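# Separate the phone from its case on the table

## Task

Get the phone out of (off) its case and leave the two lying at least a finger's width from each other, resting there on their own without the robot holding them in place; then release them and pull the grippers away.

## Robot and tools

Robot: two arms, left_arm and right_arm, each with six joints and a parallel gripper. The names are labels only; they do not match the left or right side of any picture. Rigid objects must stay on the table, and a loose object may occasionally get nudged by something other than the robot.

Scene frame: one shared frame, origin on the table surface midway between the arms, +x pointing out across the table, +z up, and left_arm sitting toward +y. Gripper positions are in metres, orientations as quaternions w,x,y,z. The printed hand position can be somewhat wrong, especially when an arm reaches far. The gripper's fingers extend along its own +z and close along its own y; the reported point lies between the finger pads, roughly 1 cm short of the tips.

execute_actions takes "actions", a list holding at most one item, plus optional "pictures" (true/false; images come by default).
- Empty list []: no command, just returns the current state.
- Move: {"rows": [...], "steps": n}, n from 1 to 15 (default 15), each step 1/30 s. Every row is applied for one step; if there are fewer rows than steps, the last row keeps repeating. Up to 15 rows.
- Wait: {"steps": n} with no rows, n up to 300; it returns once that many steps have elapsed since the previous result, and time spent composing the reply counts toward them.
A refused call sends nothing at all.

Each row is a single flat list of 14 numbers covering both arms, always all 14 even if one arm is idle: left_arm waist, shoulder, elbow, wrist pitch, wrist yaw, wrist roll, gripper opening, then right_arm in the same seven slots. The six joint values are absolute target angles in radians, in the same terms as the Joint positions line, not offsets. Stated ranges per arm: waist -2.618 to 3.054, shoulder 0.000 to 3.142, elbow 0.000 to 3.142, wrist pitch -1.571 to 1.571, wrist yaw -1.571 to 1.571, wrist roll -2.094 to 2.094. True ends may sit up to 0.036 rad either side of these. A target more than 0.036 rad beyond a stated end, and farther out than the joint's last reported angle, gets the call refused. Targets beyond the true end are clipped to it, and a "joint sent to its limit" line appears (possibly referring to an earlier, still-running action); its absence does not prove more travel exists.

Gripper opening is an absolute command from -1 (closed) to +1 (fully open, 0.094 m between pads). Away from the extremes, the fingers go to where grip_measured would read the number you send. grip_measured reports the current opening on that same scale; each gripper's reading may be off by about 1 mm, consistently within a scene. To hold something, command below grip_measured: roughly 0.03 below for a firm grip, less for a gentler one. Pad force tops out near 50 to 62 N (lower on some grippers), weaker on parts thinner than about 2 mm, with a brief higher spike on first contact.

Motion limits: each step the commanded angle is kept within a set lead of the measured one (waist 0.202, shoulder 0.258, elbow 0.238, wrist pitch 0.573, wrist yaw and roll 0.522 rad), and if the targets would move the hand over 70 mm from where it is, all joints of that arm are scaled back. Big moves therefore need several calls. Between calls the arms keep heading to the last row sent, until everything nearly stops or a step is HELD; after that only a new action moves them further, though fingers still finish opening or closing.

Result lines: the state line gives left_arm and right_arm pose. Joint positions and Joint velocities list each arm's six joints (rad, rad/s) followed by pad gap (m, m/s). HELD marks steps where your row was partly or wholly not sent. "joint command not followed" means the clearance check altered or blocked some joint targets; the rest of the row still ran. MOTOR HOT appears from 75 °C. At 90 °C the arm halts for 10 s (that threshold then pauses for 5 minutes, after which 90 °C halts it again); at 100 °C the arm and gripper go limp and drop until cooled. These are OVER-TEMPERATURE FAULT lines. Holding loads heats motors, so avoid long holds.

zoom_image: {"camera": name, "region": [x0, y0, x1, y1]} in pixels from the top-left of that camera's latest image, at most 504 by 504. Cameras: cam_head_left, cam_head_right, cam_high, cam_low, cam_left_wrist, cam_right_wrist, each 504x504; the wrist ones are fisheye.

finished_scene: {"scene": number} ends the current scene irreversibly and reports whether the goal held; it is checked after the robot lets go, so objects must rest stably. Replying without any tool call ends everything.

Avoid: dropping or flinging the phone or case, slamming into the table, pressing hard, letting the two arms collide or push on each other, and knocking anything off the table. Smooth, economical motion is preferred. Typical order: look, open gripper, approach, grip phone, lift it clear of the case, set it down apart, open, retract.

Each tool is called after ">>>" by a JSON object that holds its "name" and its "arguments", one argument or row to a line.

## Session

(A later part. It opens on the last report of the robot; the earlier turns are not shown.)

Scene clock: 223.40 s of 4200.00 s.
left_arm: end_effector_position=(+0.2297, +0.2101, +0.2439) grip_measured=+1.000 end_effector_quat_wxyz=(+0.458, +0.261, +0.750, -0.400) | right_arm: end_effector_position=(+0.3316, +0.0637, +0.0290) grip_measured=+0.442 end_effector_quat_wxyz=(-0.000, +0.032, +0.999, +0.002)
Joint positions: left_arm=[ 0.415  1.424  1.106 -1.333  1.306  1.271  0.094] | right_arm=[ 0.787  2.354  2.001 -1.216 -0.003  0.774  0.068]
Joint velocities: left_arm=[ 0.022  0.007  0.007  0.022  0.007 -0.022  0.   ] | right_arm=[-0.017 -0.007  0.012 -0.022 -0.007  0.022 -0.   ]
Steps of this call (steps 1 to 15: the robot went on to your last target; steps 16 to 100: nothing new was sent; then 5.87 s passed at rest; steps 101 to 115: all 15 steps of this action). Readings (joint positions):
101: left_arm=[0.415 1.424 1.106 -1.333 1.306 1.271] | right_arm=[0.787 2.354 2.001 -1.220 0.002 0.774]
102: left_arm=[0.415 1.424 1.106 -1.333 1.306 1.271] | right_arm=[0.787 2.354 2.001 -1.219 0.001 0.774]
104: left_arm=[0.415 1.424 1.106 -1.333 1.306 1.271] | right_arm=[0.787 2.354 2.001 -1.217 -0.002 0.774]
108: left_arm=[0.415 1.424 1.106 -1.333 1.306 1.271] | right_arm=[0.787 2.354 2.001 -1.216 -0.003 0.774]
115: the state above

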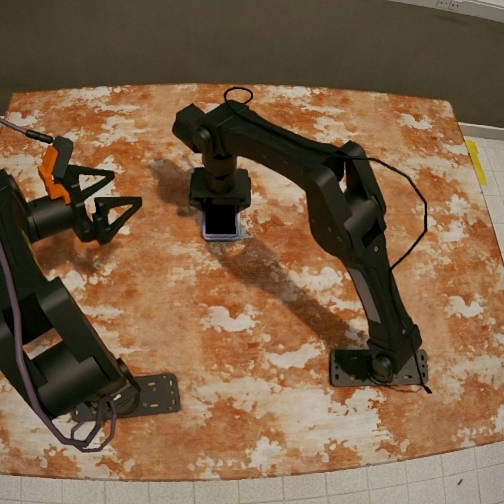

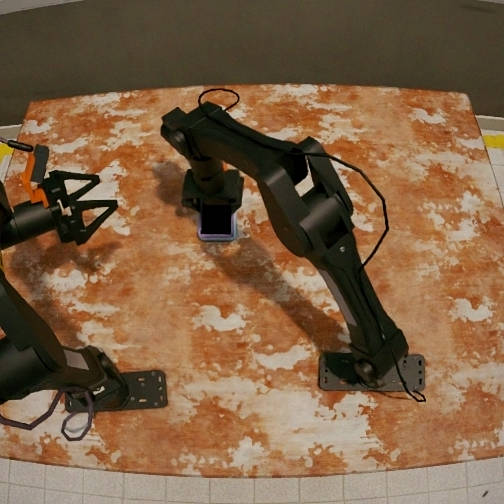

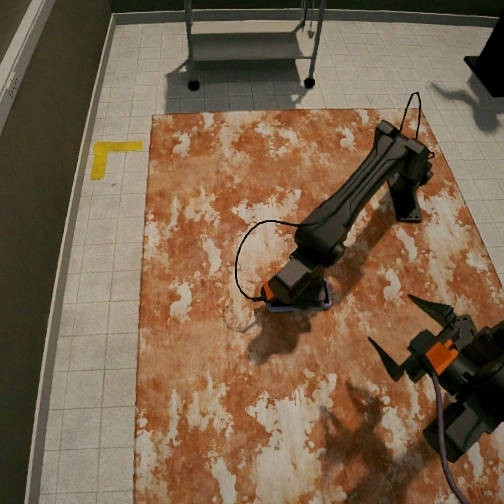

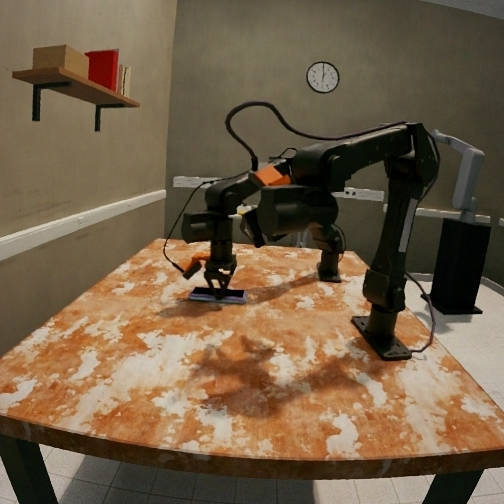

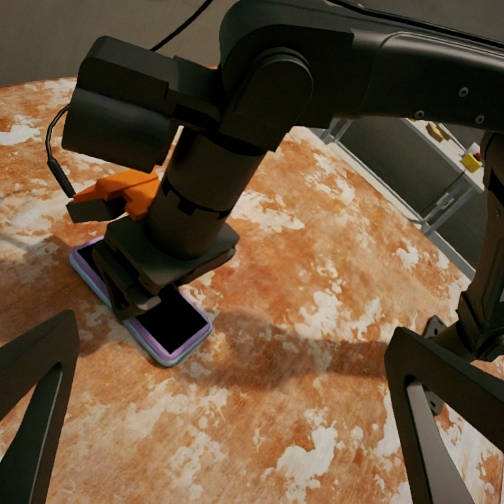

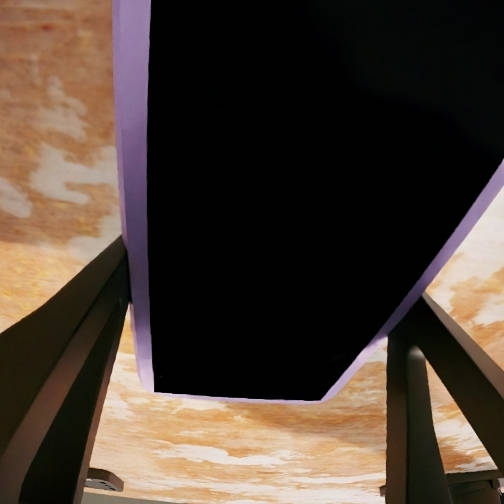

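>>> {"name": "execute_actions", "arguments": {
  "actions": [
    {"rows": [[0.415,1.424,1.106,-1.333,1.32,1.271,1.0,0.787,2.34,2.04,-1.23,0.0,0.78,0.40],[0.415,1.424,1.106,-1.333,1.32,1.271,1.0,0.787,2.34,2.05,-1.24,0.0,0.78,0.40],[0.415,1.424,1.106,-1.333,1.32,1.271,1.0,0.787,2.34,2.06,-1.25,0.0,0.78,0.40],[0.415,1.424,1.106,-1.333,1.32,1.271,1.0,0.787,2.34,2.07,-1.26,0.0,0.78,0.40],[0.415,1.424,1.106,-1.333,1.32,1.271,1.0,0.787,2.34,2.08,-1.27,0.0,0.78,0.40],[0.415,1.424,1.106,-1.333,1.32,1.271,1.0,0.787,2.34,2.09,-1.28,0.0,0.78,0.40],[0.415,1.424,1.106,-1.333,1.32,1.271,1.0,0.787,2.34,2.10,-1.29,0.0,0.78,0.40],[0.415,1.424,1.106,-1.333,1.32,1.271,1.0,0.787,2.34,2.11,-1.30,0.0,0.78,0.40],[0.415,1.424,1.106,-1.333,1.32,1.271,1.0,0.787,2.34,2.12,-1.31,0.0,0.78,0.40],[0.415,1.424,1.106,-1.333,1.32,1.271,1.0,0.787,2.34,2.13,-1.32,0.0,0.78,0.40],[0.415,1.424,1.106,-1.333,1.32,1.271,1.0,0.787,2.34,2.14,-1.335,0.0,0.78,0.40],[0.415,1.424,1.106,-1.333,1.32,1.271,1.0,0.787,2.34,2.15,-1.345,0.0,0.78,0.40]], "steps": 15}
  ],
  "pictures": false
}}

>>> {"name": "execute_actions", "arguments": {
  "actions": [
    {"steps": 20}
  ]
}}

Scene clock: 237.97 s of 4200.00 s.
left_arm: end_effector_position=(+0.2297, +0.2101, +0.2439) grip_measured=+1.000 end_effector_quat_wxyz=(+0.458, +0.261, +0.750, -0.400) | right_arm: end_effector_position=(+0.3347, +0.0670, +0.0560) grip_measured=+0.442 end_effector_quat_wxyz=(+0.003, +0.032, +0.999, +0.007)
Joint positions: left_arm=[ 0.415  1.424  1.106 -1.333  1.306  1.271  0.094] | right_arm=[ 0.787  2.354  2.109 -1.312 -0.005  0.774  0.068]
Joint velocities: left_arm=[ 0.002  0.002  0.002 -0.022  0.007 -0.022  0.   ] | right_arm=[-0.017  0.002  0.071 -0.095 -0.037  0.007  0.   ]
Steps of this call (steps 1 to 15: the robot went on to your last target; steps 16 to 100: nothing new was sent; then 10.73 s passed at rest; steps 101 to 115: all 15 steps of this action). Readings (joint positions):
101: left_arm=[0.415 1.424 1.106 -1.333 1.306 1.271] | right_arm=[0.787 2.354 2.001 -1.216 -0.004 0.774]
102: left_arm=[0.415 1.424 1.106 -1.333 1.306 1.271] | right_arm=[0.787 2.354 2.004 -1.218 -0.004 0.774]
104: left_arm=[0.415 1.424 1.106 -1.333 1.306 1.271] | right_arm=[0.787 2.354 2.013 -1.227 -0.005 0.774]
108: left_arm=[0.415 1.424 1.106 -1.333 1.306 1.271] | right_arm=[0.787 2.354 2.047 -1.259 -0.005 0.774]
115: the state above

Scene clock: 238.63 s of 4200.00 s.
left_arm: end_effector_position=(+0.2297, +0.2101, +0.2438) grip_measured=+1.000 end_effector_quat_wxyz=(+0.458, +0.261, +0.750, -0.400) | right_arm: end_effector_position=(+0.3306, +0.0634, +0.0563) grip_measured=+0.442 end_effector_quat_wxyz=(-0.005, +0.032, +0.999, -0.001)
Joint positions: left_arm=[ 0.415  1.424  1.106 -1.333  1.306  1.271  0.094] | right_arm=[ 0.787  2.354  2.11  -1.335 -0.005  0.774  0.068]
Joint velocities: left_arm=[ 0.007 -0.022  0.007  0.037  0.007  0.022  0.   ] | right_arm=[-0.007 -0.002 -0.002  0.037 -0.066 -0.066 -0.002]
Steps of this call (steps 1 to 20: the robot went on to your last target). Readings (joint positions):
1: left_arm=[0.415 1.424 1.106 -1.333 1.306 1.271] | right_arm=[0.787 2.354 2.110 -1.315 -0.005 0.774]
2: left_arm=[0.415 1.424 1.106 -1.333 1.306 1.271] | right_arm=[0.787 2.354 2.110 -1.319 -0.005 0.774]
4: left_arm=[0.415 1.424 1.106 -1.333 1.306 1.271] | right_arm=[0.787 2.354 2.110 -1.326 -0.005 0.774]
8: left_arm=[0.415 1.424 1.106 -1.333 1.306 1.271] | right_arm=[0.787 2.354 2.110 -1.332 -0.005 0.774]
20: the state above

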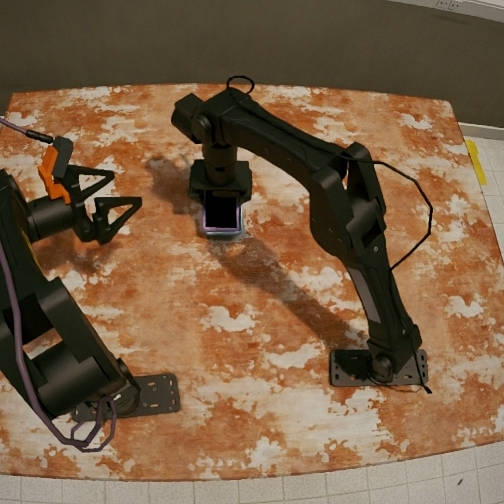

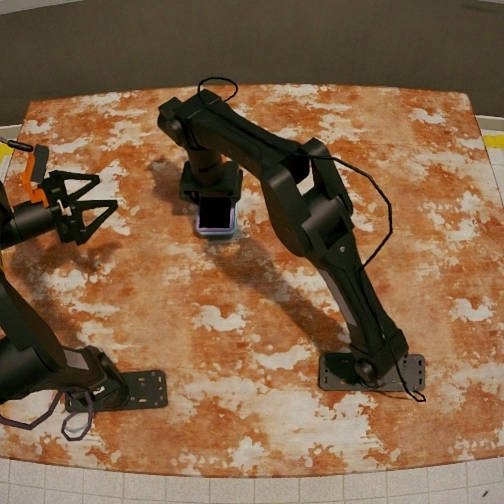

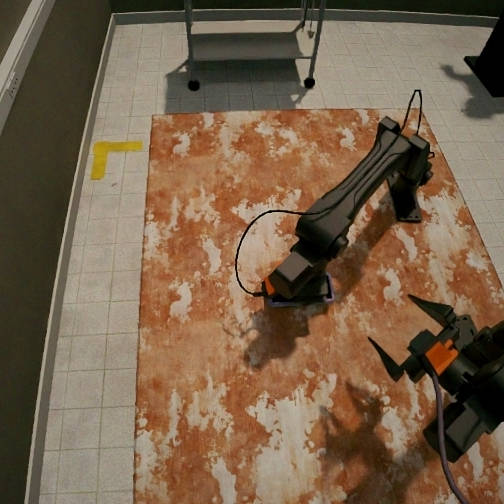

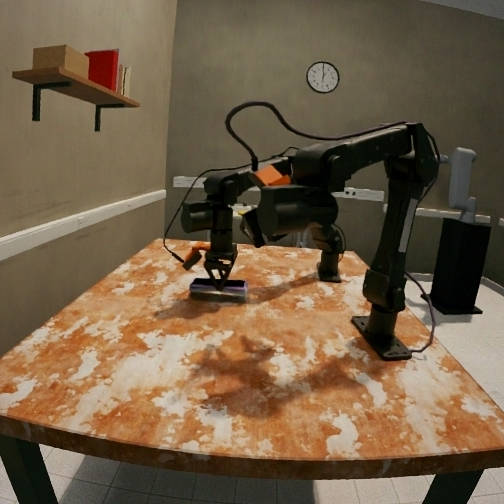

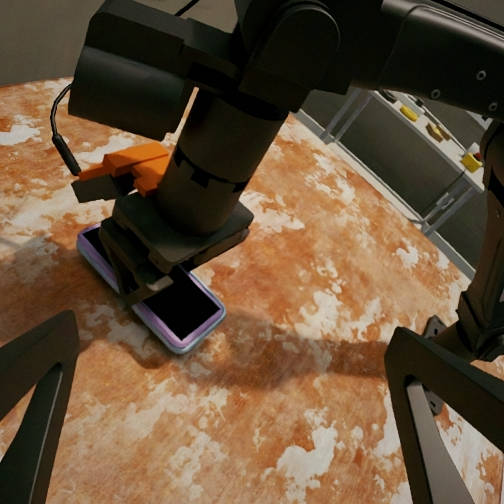

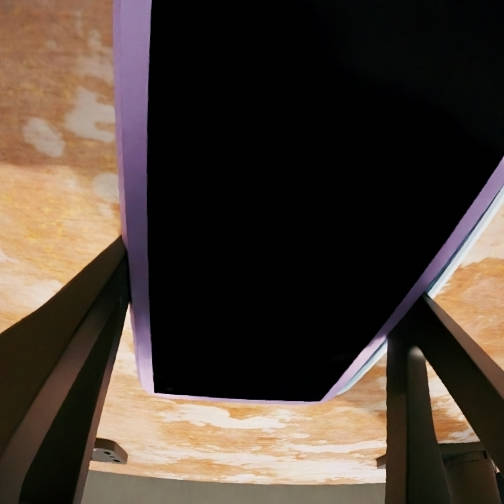

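>>> {"name": "zoom_image", "arguments": {
  "camera": "cam_low",
  "region": [170, 240, 270, 320]
}}

>>> {"name": "zoom_image", "arguments": {
  "camera": "cam_head_right",
  "region": [160, 150, 280, 260]
}}

Region (170, 240, 270, 320) of cam_low's 504x504 image, scaled by 5.040, with more detail than that image has; it fills the top 403 rows of this view, and the rest is white.

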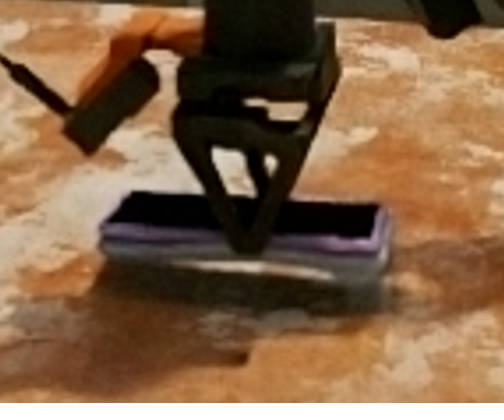

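Region (160, 150, 280, 260) of cam_head_right's 504x504 image, scaled by 4.200, with more detail than that image has; it fills the top 462 rows of this view, and the rest is white.

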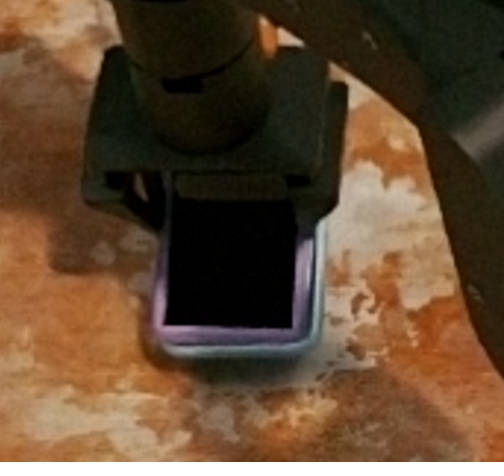

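>>> {"name": "execute_actions", "arguments": {
  "actions": [
    {"rows": [[0.415,1.424,1.106,-1.333,1.32,1.271,1.0,0.787,2.34,2.08,-1.31,0.0,0.78,0.40],[0.415,1.424,1.106,-1.333,1.32,1.271,1.0,0.787,2.34,2.07,-1.30,0.0,0.78,0.40],[0.415,1.424,1.106,-1.333,1.32,1.271,1.0,0.787,2.34,2.06,-1.29,0.0,0.78,0.40],[0.415,1.424,1.106,-1.333,1.32,1.271,1.0,0.787,2.34,2.05,-1.28,0.0,0.78,0.40],[0.415,1.424,1.106,-1.333,1.32,1.271,1.0,0.787,2.34,2.04,-1.27,0.0,0.78,0.40],[0.415,1.424,1.106,-1.333,1.32,1.271,1.0,0.787,2.34,2.03,-1.26,0.0,0.78,0.40],[0.415,1.424,1.106,-1.333,1.32,1.271,1.0,0.787,2.34,2.02,-1.25,0.0,0.78,0.40],[0.415,1.424,1.106,-1.333,1.32,1.271,1.0,0.787,2.34,2.01,-1.24,0.0,0.78,0.40],[0.415,1.424,1.106,-1.333,1.32,1.271,1.0,0.787,2.34,2.00,-1.23,0.0,0.78,0.40],[0.415,1.424,1.106,-1.333,1.32,1.271,1.0,0.787,2.34,1.994,-1.215,0.0,0.78,0.40]], "steps": 15}
  ],
  "pictures": false
}}

>>> {"name": "execute_actions", "arguments": {
  "actions": [
    {"steps": 20}
  ],
  "pictures": false
}}

Scene clock: 304.40 s of 4200.00 s.
left_arm: end_effector_position=(+0.2297, +0.2101, +0.2438) grip_measured=+1.000 end_effector_quat_wxyz=(+0.458, +0.261, +0.750, -0.400) | right_arm: end_effector_position=(+0.3263, +0.0598, +0.0300) grip_measured=+0.442 end_effector_quat_wxyz=(-0.011, +0.032, +0.999, -0.006)
Joint positions: left_arm=[ 0.415  1.424  1.106 -1.333  1.306  1.271  0.094] | right_arm=[ 0.787  2.354  2.005 -1.247 -0.006  0.774  0.068]
Joint velocities: left_arm=[ 0.002  0.012 -0.017 -0.007 -0.007 -0.007  0.   ] | right_arm=[-0.007 -0.007 -0.002  0.081  0.007  0.022  0.001]
Steps of this call (steps 1 to 15: the robot went on to your last target; steps 16 to 100: nothing new was sent; then 61.93 s passed at rest; steps 101 to 115: all 15 steps of this action). Readings (joint positions):
101: left_arm=[0.415 1.424 1.106 -1.333 1.306 1.271] | right_arm=[0.787 2.354 2.107 -1.332 -0.005 0.774]
102: left_arm=[0.415 1.424 1.106 -1.333 1.306 1.271] | right_arm=[0.787 2.354 2.101 -1.327 -0.005 0.774]
104: left_arm=[0.415 1.424 1.106 -1.333 1.306 1.271] | right_arm=[0.787 2.354 2.083 -1.312 -0.005 0.774]
108: left_arm=[0.415 1.424 1.106 -1.333 1.306 1.271] | right_arm=[0.787 2.354 2.036 -1.283 -0.005 0.774]
115: the state above

Scene clock: 305.07 s of 4200.00 s.
left_arm: end_effector_position=(+0.2297, +0.2101, +0.2438) grip_measured=+1.000 end_effector_quat_wxyz=(+0.458, +0.261, +0.750, -0.400) | right_arm: end_effector_position=(+0.3276, +0.0610, +0.0299) grip_measured=+0.442 end_effector_quat_wxyz=(-0.009, +0.032, +0.999, -0.004)
Joint positions: left_arm=[ 0.415  1.424  1.106 -1.333  1.306  1.271  0.094] | right_arm=[ 0.787  2.354  2.005 -1.239 -0.006  0.775  0.068]
Joint velocities: left_arm=[-0.002 -0.002  0.022 -0.037 -0.007  0.051  0.   ] | right_arm=[ 0.002 -0.007  0.002  0.037  0.022  0.007  0.   ]
Steps of this call (steps 1 to 15: the robot went on to your last target; steps 16 to 20: nothing new was sent). Readings (joint positions):
1: left_arm=[0.415 1.424 1.106 -1.333 1.306 1.271] | right_arm=[0.787 2.354 2.005 -1.245 -0.006 0.774]
2: left_arm=[0.415 1.424 1.106 -1.333 1.306 1.271] | right_arm=[0.787 2.354 2.005 -1.244 -0.006 0.775]
4: left_arm=[0.415 1.424 1.106 -1.333 1.306 1.271] | right_arm=[0.787 2.354 2.005 -1.241 -0.006 0.775]
8: left_arm=[0.415 1.424 1.106 -1.333 1.306 1.271] | right_arm=[0.787 2.354 2.005 -1.240 -0.006 0.775]
20: the state above
All arms were judged still, so your last target was given up. Only a new action makes them travel on or press farther. Fingers that are still opening or closing keep moving.

>>> {"name": "execute_actions", "arguments": {
  "actions": [
    {"rows": [[0.415,1.424,1.106,-1.333,1.32,1.271,1.0,0.787,2.34,1.994,-1.215,0.0,0.78,0.5],[0.415,1.424,1.106,-1.333,1.32,1.271,1.0,0.787,2.34,1.994,-1.215,0.0,0.78,0.6],[0.415,1.424,1.106,-1.333,1.32,1.271,1.0,0.787,2.34,1.994,-1.215,0.0,0.78,0.8],[0.415,1.424,1.106,-1.333,1.32,1.271,1.0,0.787,2.34,1.994,-1.215,0.0,0.78,0.8],[0.415,1.424,1.106,-1.333,1.32,1.271,1.0,0.787,2.34,1.994,-1.215,0.0,0.78,0.8],[0.415,1.424,1.106,-1.333,1.32,1.271,1.0,0.787,2.34,1.994,-1.215,0.0,0.78,0.8],[0.415,1.424,1.106,-1.333,1.32,1.271,1.0,0.787,2.34,1.994,-1.215,0.0,0.78,0.8],[0.415,1.424,1.106,-1.333,1.32,1.271,1.0,0.787,2.34,2.055,-1.215,0.0,0.78,0.8],[0.415,1.424,1.106,-1.333,1.32,1.271,1.0,0.787,2.34,2.055,-1.215,0.0,0.78,0.8],[0.415,1.424,1.106,-1.333,1.32,1.271,1.0,0.787,2.34,2.01,-1.215,0.0,0.78,0.8]], "steps": 15}
  ],
  "pictures": false
}}

>>> {"name": "execute_actions", "arguments": {
  "actions": [
    {"steps": 12}
  ]
}}

Scene clock: 319.77 s of 4200.00 s.
left_arm: end_effector_position=(+0.2297, +0.2101, +0.2438) grip_measured=+1.000 end_effector_quat_wxyz=(+0.458, +0.261, +0.750, -0.400) | right_arm: end_effector_position=(+0.3298, +0.0629, +0.0299) grip_measured=+0.799 end_effector_quat_wxyz=(-0.004, +0.032, +0.999, +0.000)
Joint positions: left_arm=[ 0.415  1.424  1.106 -1.333  1.306  1.271  0.094] | right_arm=[ 0.787  2.354  2.005 -1.228 -0.006  0.775  0.084]
Joint velocities: left_arm=[-0.002 -0.007 -0.007 -0.051 -0.022 -0.022  0.   ] | right_arm=[-0.002 -0.012 -0.007 -0.022  0.007  0.095  0.001]
Steps of this call (steps 1 to 90: nothing new was sent; then 11.20 s passed at rest; steps 91 to 105: all 15 steps of this action). Readings (joint positions):
91: left_arm=[0.415 1.424 1.106 -1.333 1.306 1.271] | right_arm=[0.787 2.354 2.005 -1.239 -0.006 0.775]
92: left_arm=[0.415 1.424 1.106 -1.333 1.306 1.271] | right_arm=[0.787 2.354 2.005 -1.239 -0.006 0.775]
94: left_arm=[0.415 1.424 1.106 -1.333 1.306 1.271] | right_arm=[0.787 2.354 2.005 -1.233 -0.006 0.775]
98: left_arm=[0.415 1.424 1.106 -1.333 1.306 1.271] | right_arm=[0.787 2.354 2.005 -1.229 -0.006 0.775]
105: the state above

Scene clock: 320.17 s of 4200.00 s.
left_arm: end_effector_position=(+0.2297, +0.2101, +0.2438) grip_measured=+1.000 end_effector_quat_wxyz=(+0.458, +0.261, +0.750, -0.400) | right_arm: end_effector_position=(+0.3298, +0.0629, +0.0299) grip_measured=+0.799 end_effector_quat_wxyz=(-0.004, +0.032, +0.999, +0.000)
Joint positions: left_arm=[ 0.415  1.424  1.106 -1.333  1.306  1.271  0.094] | right_arm=[ 0.787  2.354  2.005 -1.227 -0.006  0.775  0.084]
Joint velocities: left_arm=[-0.002 -0.012  0.017 -0.022  0.051 -0.081  0.   ] | right_arm=[ 0.007  0.007  0.002 -0.007  0.007 -0.022  0.   ]
Steps of this call (steps 1 to 12: the robot went on to your last target). Readings (joint positions):
1: left_arm=[0.415 1.424 1.106 -1.333 1.306 1.271] | right_arm=[0.787 2.354 2.005 -1.228 -0.006 0.775]
2: left_arm=[0.415 1.424 1.106 -1.333 1.306 1.271] | right_arm=[0.787 2.354 2.005 -1.228 -0.006 0.775]
4: left_arm=[0.415 1.424 1.106 -1.333 1.306 1.271] | right_arm=[0.787 2.354 2.005 -1.227 -0.006 0.775]
8: left_arm=[0.415 1.424 1.106 -1.333 1.306 1.271] | right_arm=[0.787 2.354 2.005 -1.227 -0.006 0.775]
12: the state above

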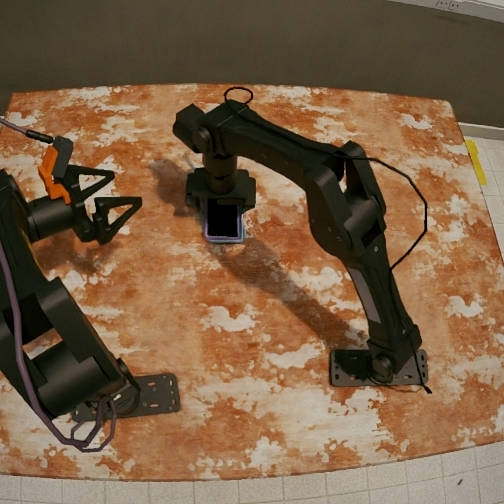

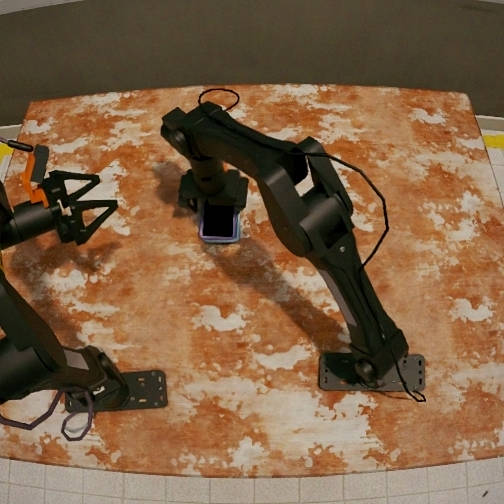

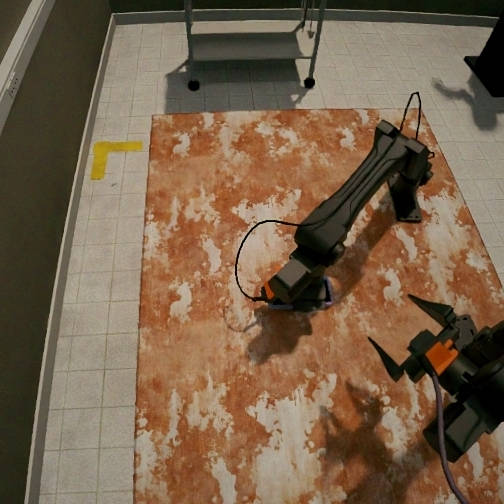

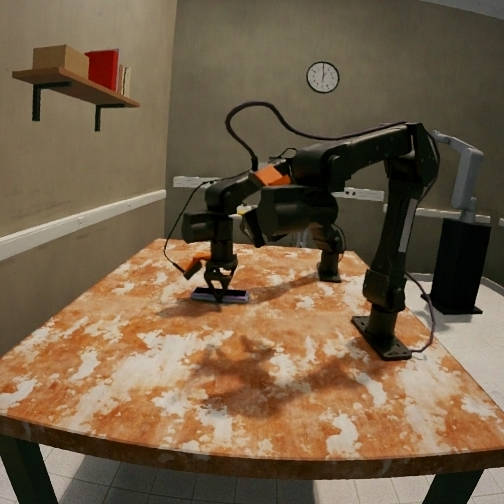

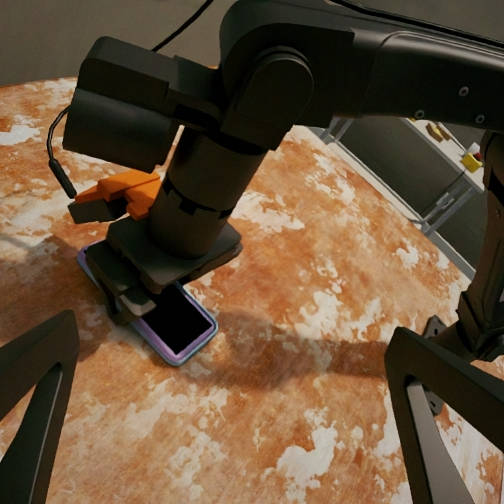

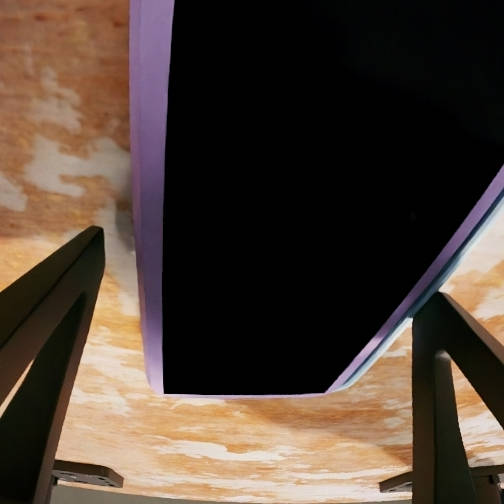

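>>> {"name": "execute_actions", "arguments": {
  "actions": []
}}

Scene clock: 339.07 s of 4200.00 s.
left_arm: end_effector_position=(+0.2297, +0.2101, +0.2438) grip_measured=+1.000 end_effector_quat_wxyz=(+0.458, +0.261, +0.750, -0.400) | right_arm: end_effector_position=(+0.3298, +0.0629, +0.0299) grip_measured=+0.799 end_effector_quat_wxyz=(-0.004, +0.032, +0.999, +0.000)
Joint positions: left_arm=[ 0.415  1.424  1.106 -1.333  1.306  1.271  0.094] | right_arm=[ 0.787  2.354  2.005 -1.227 -0.006  0.775  0.084]
Joint velocities: left_arm=[-0.007 -0.022 -0.002  0.022  0.081 -0.007  0.   ] | right_arm=[ 0.007 -0.012  0.002 -0.007  0.051 -0.007 -0.   ]
Steps of this call (steps 1 to 15: the robot went on to your last target; steps 16 to 100: nothing new was sent; then 15.57 s passed at rest). Readings (joint positions):
1: left_arm=[0.415 1.424 1.106 -1.333 1.306 1.271] | right_arm=[0.787 2.354 2.005 -1.227 -0.006 0.775]
2: left_arm=[0.415 1.424 1.106 -1.333 1.306 1.271] | right_arm=[0.787 2.354 2.005 -1.227 -0.006 0.775]
4: left_arm=[0.415 1.424 1.106 -1.333 1.306 1.271] | right_arm=[0.787 2.354 2.005 -1.227 -0.006 0.775]
8: left_arm=[0.415 1.424 1.106 -1.333 1.306 1.271] | right_arm=[0.787 2.354 2.005 -1.227 -0.006 0.775]
100: the state above
All arms were judged still, so your last target was given up. Only a new action makes them travel on or press farther. Fingers that are still opening or closing keep moving.

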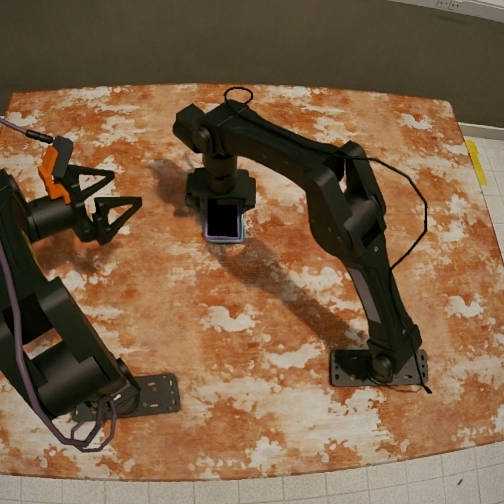

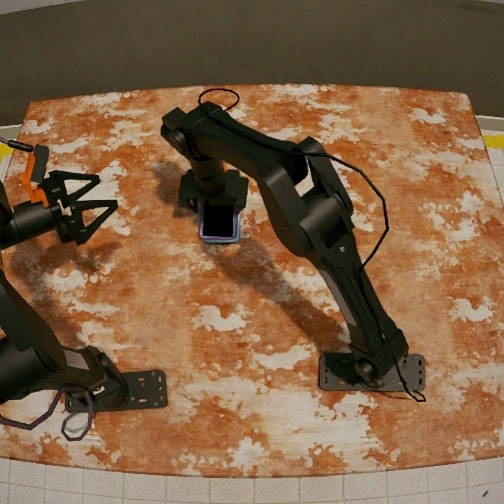

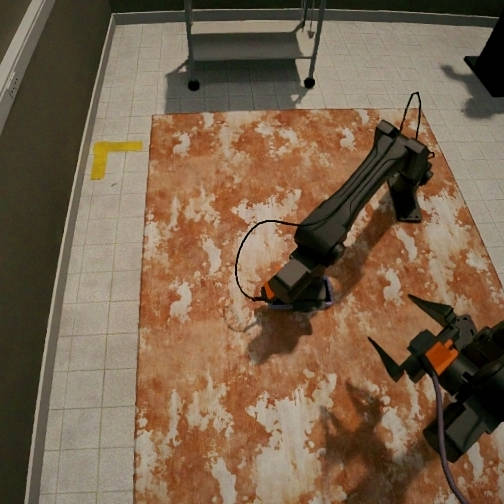

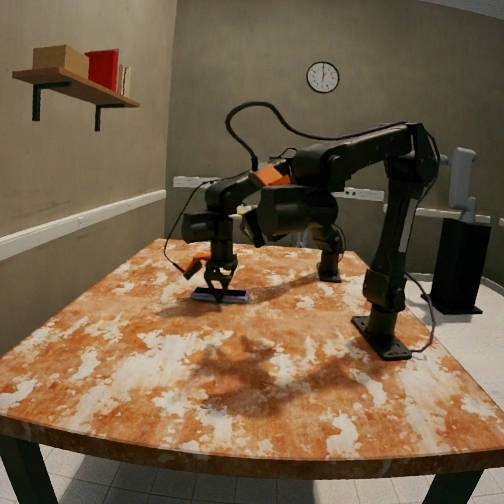

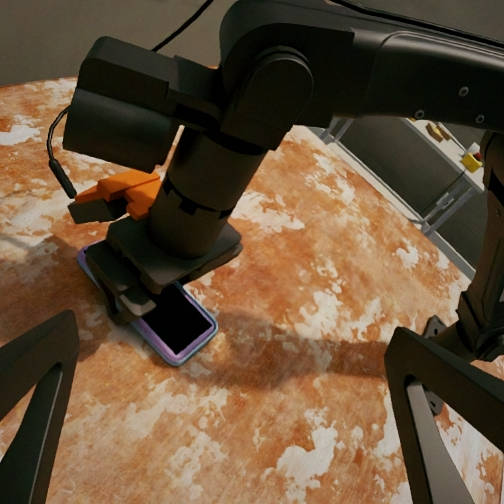

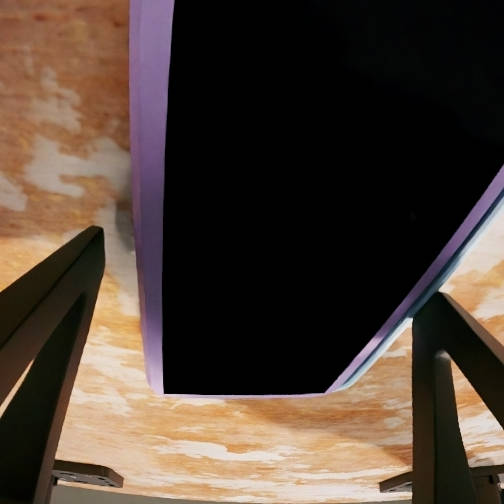

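>>> {"name": "execute_actions", "arguments": {
  "actions": [
    {"rows": [[0.415,1.424,1.106,-1.333,1.32,1.271,1.0, 0.787,2.34,2.01,-1.215,0.0,0.78,0.7],[0.415,1.424,1.106,-1.333,1.32,1.271,1.0, 0.787,2.34,2.01,-1.215,0.0,0.78,0.65],[0.415,1.424,1.106,-1.333,1.32,1.271,1.0, 0.787,2.34,2.01,-1.215,0.0,0.78,0.6],[0.415,1.424,1.106,-1.333,1.32,1.271,1.0, 0.787,2.34,2.01,-1.215,0.0,0.78,0.56],[0.415,1.424,1.106,-1.333,1.32,1.271,1.0, 0.787,2.34,2.01,-1.215,0.0,0.78,0.53],[0.415,1.424,1.106,-1.333,1.32,1.271,1.0, 0.787,2.34,2.01,-1.215,0.0,0.78,0.50],[0.415,1.424,1.106,-1.333,1.32,1.271,1.0, 0.787,2.34,2.01,-1.215,0.0,0.78,0.48],[0.415,1.424,1.106,-1.333,1.32,1.271,1.0, 0.787,2.34,2.01,-1.215,0.0,0.78,0.46],[0.415,1.424,1.106,-1.333,1.32,1.271,1.0, 0.787,2.34,2.01,-1.215,0.0,0.78,0.45],[0.415,1.424,1.106,-1.333,1.32,1.271,1.0, 0.787,2.34,2.01,-1.215,0.0,0.78,0.44],[0.415,1.424,1.106,-1.333,1.32,1.271,1.0, 0.787,2.34,2.01,-1.215,0.0,0.78,0.43],[0.415,1.424,1.106,-1.333,1.32,1.271,1.0, 0.787,2.34,2.01,-1.215,0.0,0.78,0.42],[0.415,1.424,1.106,-1.333,1.32,1.271,1.0, 0.787,2.34,2.01,-1.215,0.0,0.78,0.41],[0.415,1.424,1.106,-1.333,1.32,1.271,1.0, 0.787,2.34,2.01,-1.215,0.0,0.78,0.40]], "steps": 15}
  ]
}}

Scene clock: 377.27 s of 4200.00 s.
left_arm: end_effector_position=(+0.2297, +0.2101, +0.2438) grip_measured=+1.000 end_effector_quat_wxyz=(+0.458, +0.261, +0.750, -0.400) | right_arm: end_effector_position=(+0.3300, +0.0622, +0.0299) grip_measured=+0.416 end_effector_quat_wxyz=(-0.003, +0.032, +0.999, -0.002)
Joint positions: left_arm=[ 0.415  1.424  1.106 -1.333  1.306  1.271  0.094] | right_arm=[ 0.787  2.354  2.005 -1.229 -0.002  0.775  0.067]
Joint velocities: left_arm=[ 0.007 -0.002 -0.022  0.007 -0.051 -0.051  0.   ] | right_arm=[ 0.007 -0.012 -0.002  0.007  0.007 -0.066 -0.   ]
Steps of this call (steps 1 to 90: nothing new was sent; then 34.70 s passed at rest; steps 91 to 105: all 15 steps of this action). Readings (joint positions):
91: left_arm=[0.415 1.424 1.106 -1.333 1.306 1.271] | right_arm=[0.787 2.354 2.005 -1.227 -0.006 0.775]
92: left_arm=[0.415 1.424 1.106 -1.333 1.306 1.271] | right_arm=[0.787 2.354 2.005 -1.227 -0.006 0.775]
94: left_arm=[0.415 1.424 1.106 -1.333 1.306 1.271] | right_arm=[0.787 2.354 2.005 -1.227 -0.006 0.775]
98: left_arm=[0.415 1.424 1.106 -1.333 1.306 1.271] | right_arm=[0.787 2.354 2.005 -1.229 -0.002 0.775]
105: the state above

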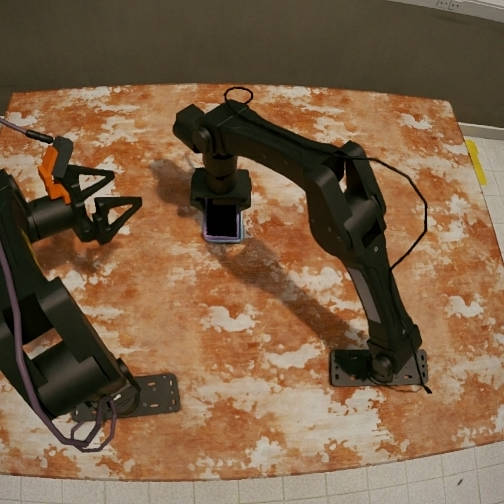

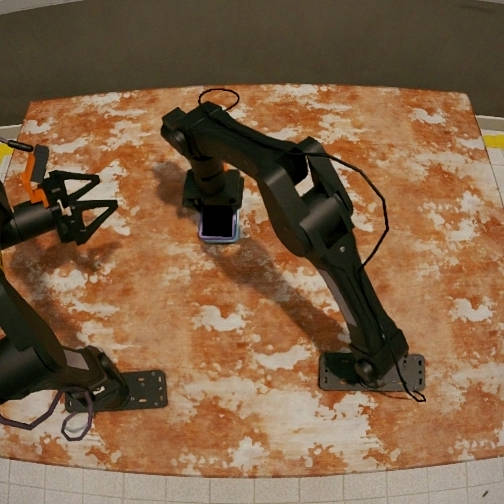

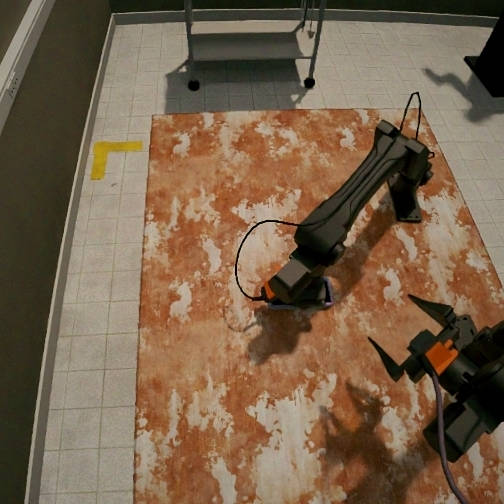

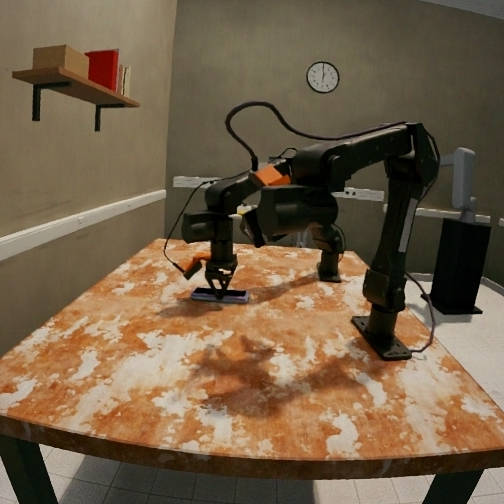

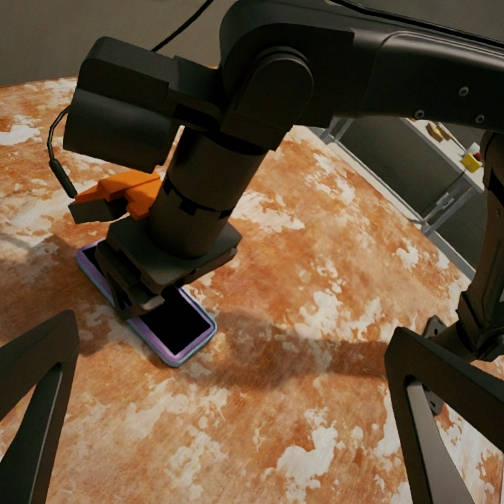

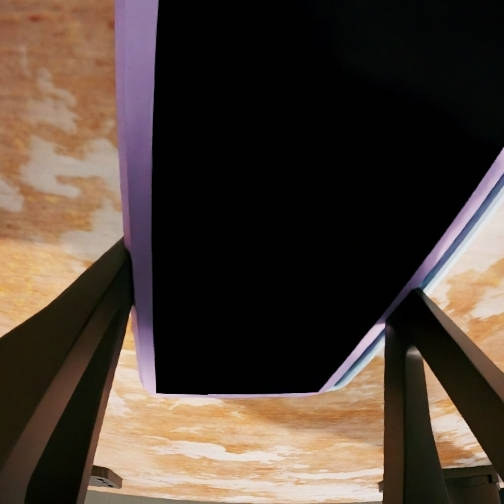

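>>> {"name": "zoom_image", "arguments": {
  "camera": "cam_low",
  "region": [160, 240, 280, 320]
}}

>>> {"name": "zoom_image", "arguments": {
  "camera": "cam_head_left",
  "region": [170, 170, 280, 260]
}}

Region (160, 240, 280, 320) of cam_low's 504x504 image, scaled by 4.200, with more detail than that image has.

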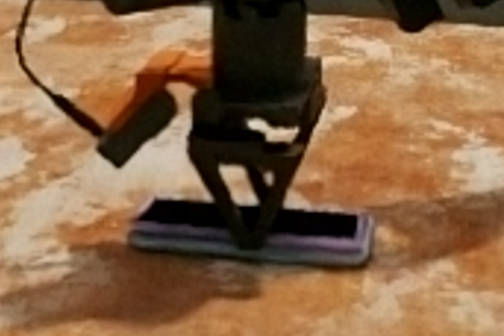

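Region (170, 170, 280, 260) of cam_head_left's 504x504 image, scaled by 4.582, with more detail than that image has; it fills the top 412 rows of this view, and the rest is white.

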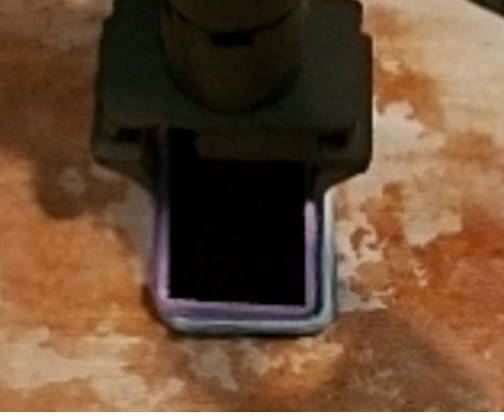

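>>> {"name": "execute_actions", "arguments": {
  "actions": [
    {"rows": [[0.415,1.424,1.106,-1.333,1.32,1.271,1.0, 0.789,2.34,2.01,-1.212,0.0,0.782,0.40],[0.415,1.424,1.106,-1.333,1.32,1.271,1.0, 0.791,2.34,2.01,-1.209,0.0,0.784,0.40],[0.415,1.424,1.106,-1.333,1.32,1.271,1.0, 0.793,2.34,2.01,-1.206,0.0,0.786,0.40],[0.415,1.424,1.106,-1.333,1.32,1.271,1.0, 0.795,2.34,2.01,-1.203,0.0,0.788,0.40],[0.415,1.424,1.106,-1.333,1.32,1.271,1.0, 0.797,2.34,2.01,-1.200,0.0,0.790,0.40],[0.415,1.424,1.106,-1.333,1.32,1.271,1.0, 0.799,2.34,2.01,-1.197,0.0,0.792,0.40],[0.415,1.424,1.106,-1.333,1.32,1.271,1.0, 0.801,2.34,2.01,-1.194,0.0,0.794,0.40],[0.415,1.424,1.106,-1.333,1.32,1.271,1.0, 0.803,2.34,2.01,-1.191,0.0,0.796,0.40],[0.415,1.424,1.106,-1.333,1.32,1.271,1.0, 0.805,2.34,2.01,-1.188,0.0,0.798,0.40],[0.415,1.424,1.106,-1.333,1.32,1.271,1.0, 0.807,2.34,2.01,-1.185,0.0,0.80,0.40]], "steps": 15}
  ]
}}

Scene clock: 459.27 s of 4200.00 s.
left_arm: end_effector_position=(+0.2297, +0.2101, +0.2438) grip_measured=+1.000 end_effector_quat_wxyz=(+0.458, +0.261, +0.750, -0.400) | right_arm: end_effector_position=(+0.3302, +0.0656, +0.0299) grip_measured=+0.415 end_effector_quat_wxyz=(+0.002, +0.036, +0.999, -0.000)
Joint positions: left_arm=[ 0.415  1.424  1.106 -1.333  1.306  1.271  0.094] | right_arm=[ 0.795  2.354  2.005 -1.219  0.003  0.79   0.066]
Joint velocities: left_arm=[ 0.002 -0.007  0.007 -0.037 -0.007 -0.037  0.   ] | right_arm=[ 0.012 -0.002 -0.007  0.037  0.037  0.051 -0.001]
Steps of this call (steps 1 to 15: the robot went on to your last target; steps 16 to 100: nothing new was sent; then 78.17 s passed at rest; steps 101 to 115: all 15 steps of this action). Readings (joint positions):
101: left_arm=[0.415 1.424 1.106 -1.333 1.306 1.271] | right_arm=[0.787 2.354 2.005 -1.229 -0.002 0.775]
102: left_arm=[0.415 1.424 1.106 -1.333 1.306 1.271] | right_arm=[0.787 2.354 2.005 -1.229 -0.002 0.775]
104: left_arm=[0.415 1.424 1.106 -1.333 1.306 1.271] | right_arm=[0.787 2.354 2.005 -1.229 -0.002 0.775]
108: left_arm=[0.415 1.424 1.106 -1.333 1.306 1.271] | right_arm=[0.788 2.354 2.005 -1.226 -0.002 0.780]
115: the state above

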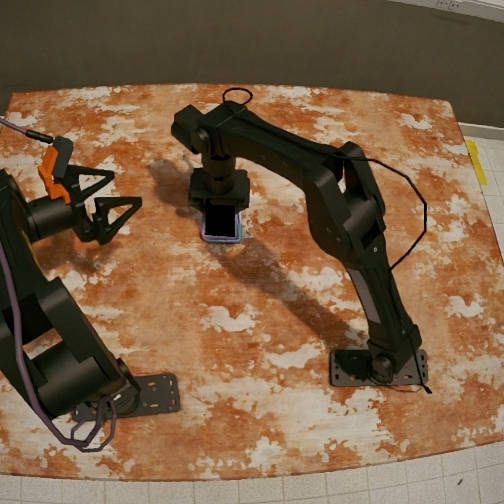

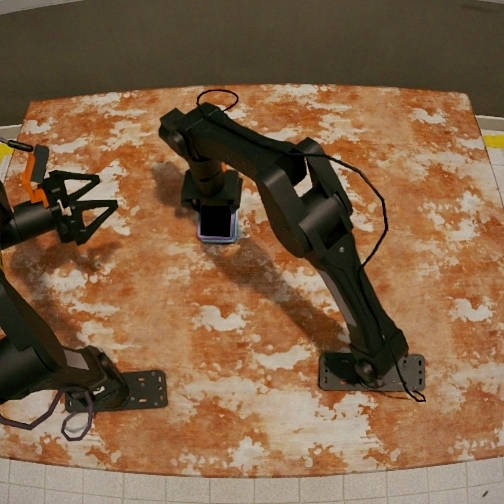

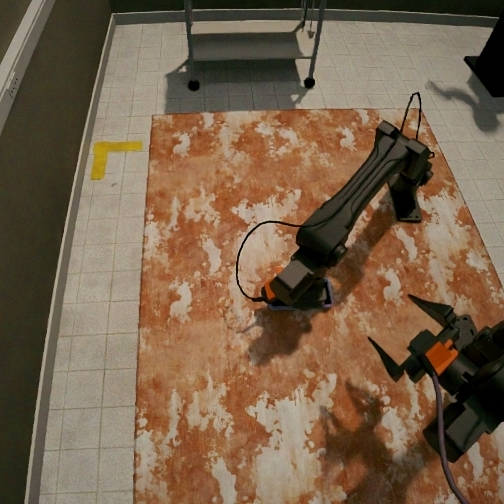

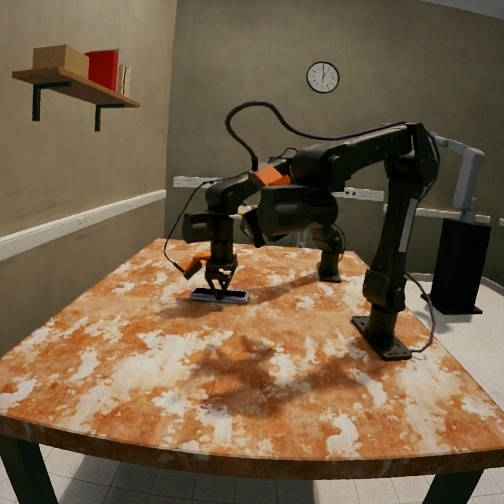

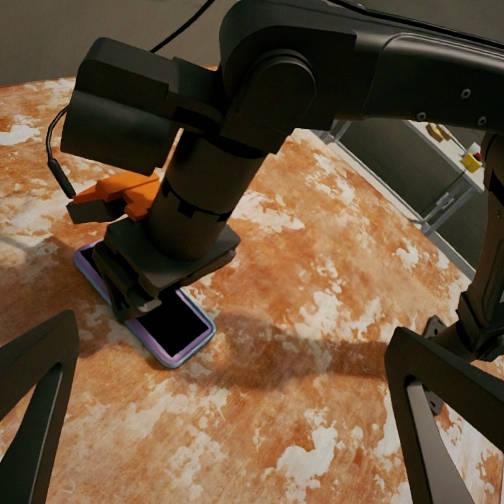

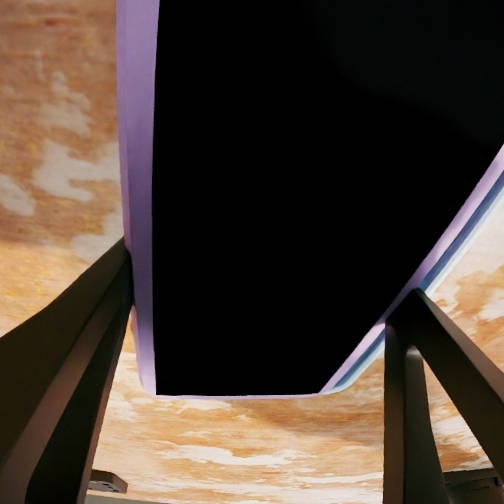

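>>> {"name": "execute_actions", "arguments": {
  "actions": [
    {"rows": [[0.415,1.424,1.106,-1.333,1.32,1.271,1.0, 0.810,2.34,2.01,-1.18,0.0,0.803,0.40],[0.415,1.424,1.106,-1.333,1.32,1.271,1.0, 0.813,2.34,2.01,-1.175,0.0,0.806,0.40],[0.415,1.424,1.106,-1.333,1.32,1.271,1.0, 0.816,2.34,2.01,-1.17,0.0,0.809,0.40],[0.415,1.424,1.106,-1.333,1.32,1.271,1.0, 0.819,2.34,2.01,-1.165,0.0,0.812,0.40],[0.415,1.424,1.106,-1.333,1.32,1.271,1.0, 0.822,2.34,2.01,-1.16,0.0,0.815,0.40],[0.415,1.424,1.106,-1.333,1.32,1.271,1.0, 0.825,2.34,2.01,-1.155,0.0,0.818,0.40],[0.415,1.424,1.106,-1.333,1.32,1.271,1.0, 0.828,2.34,2.01,-1.15,0.0,0.82,0.40]], "steps": 15}
  ]
}}

Scene clock: 473.83 s of 4200.00 s.
left_arm: end_effector_position=(+0.2297, +0.2101, +0.2438) grip_measured=+1.000 end_effector_quat_wxyz=(+0.458, +0.261, +0.750, -0.400) | right_arm: end_effector_position=(+0.3296, +0.0792, +0.0300) grip_measured=+0.415 end_effector_quat_wxyz=(+0.015, +0.034, +0.999, +0.011)
Joint positions: left_arm=[ 0.415  1.424  1.106 -1.333  1.306  1.271  0.094] | right_arm=[ 0.818  2.354  2.005 -1.185  0.006  0.81   0.066]
Joint velocities: left_arm=[-0.002 -0.002 -0.012  0.007  0.022 -0.007  0.   ] | right_arm=[ 0.002 -0.002 -0.012  0.007  0.007 -0.066 -0.   ]
Steps of this call (steps 1 to 15: the robot went on to your last target; steps 16 to 100: nothing new was sent; then 10.73 s passed at rest; steps 101 to 115: all 15 steps of this action). Readings (joint positions):
101: left_arm=[0.415 1.424 1.106 -1.333 1.306 1.271] | right_arm=[0.795 2.354 2.005 -1.219 0.003 0.791]
102: left_arm=[0.415 1.424 1.106 -1.333 1.306 1.271] | right_arm=[0.795 2.354 2.005 -1.218 0.003 0.793]
104: left_arm=[0.415 1.424 1.106 -1.333 1.306 1.271] | right_arm=[0.798 2.354 2.005 -1.215 0.004 0.796]
108: left_arm=[0.415 1.424 1.106 -1.333 1.306 1.271] | right_arm=[0.809 2.354 2.005 -1.198 0.006 0.805]
115: the state above

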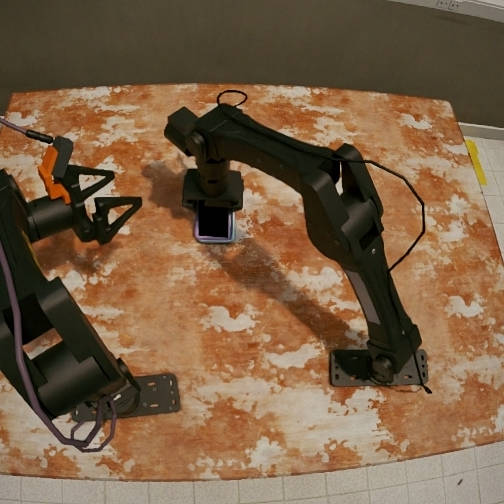

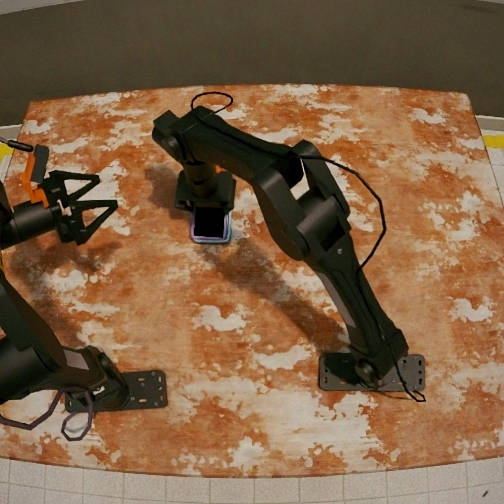

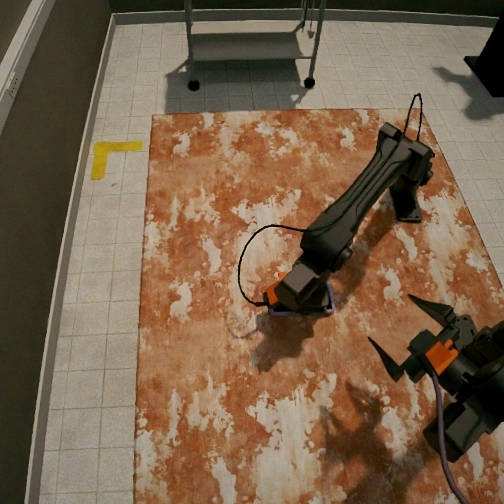

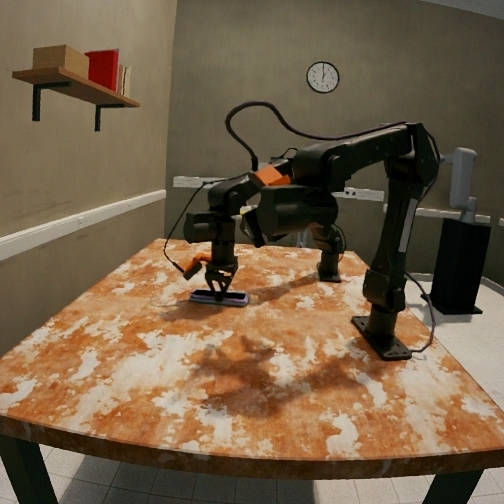

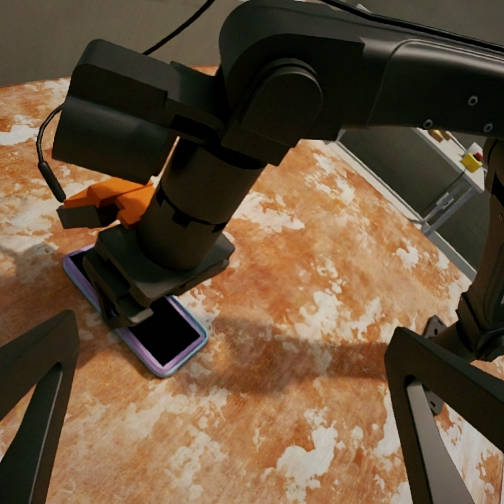

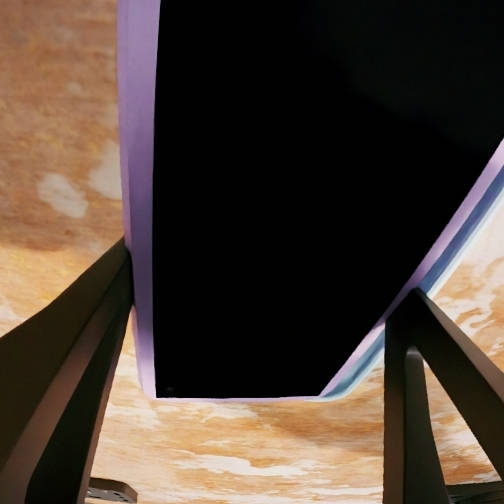

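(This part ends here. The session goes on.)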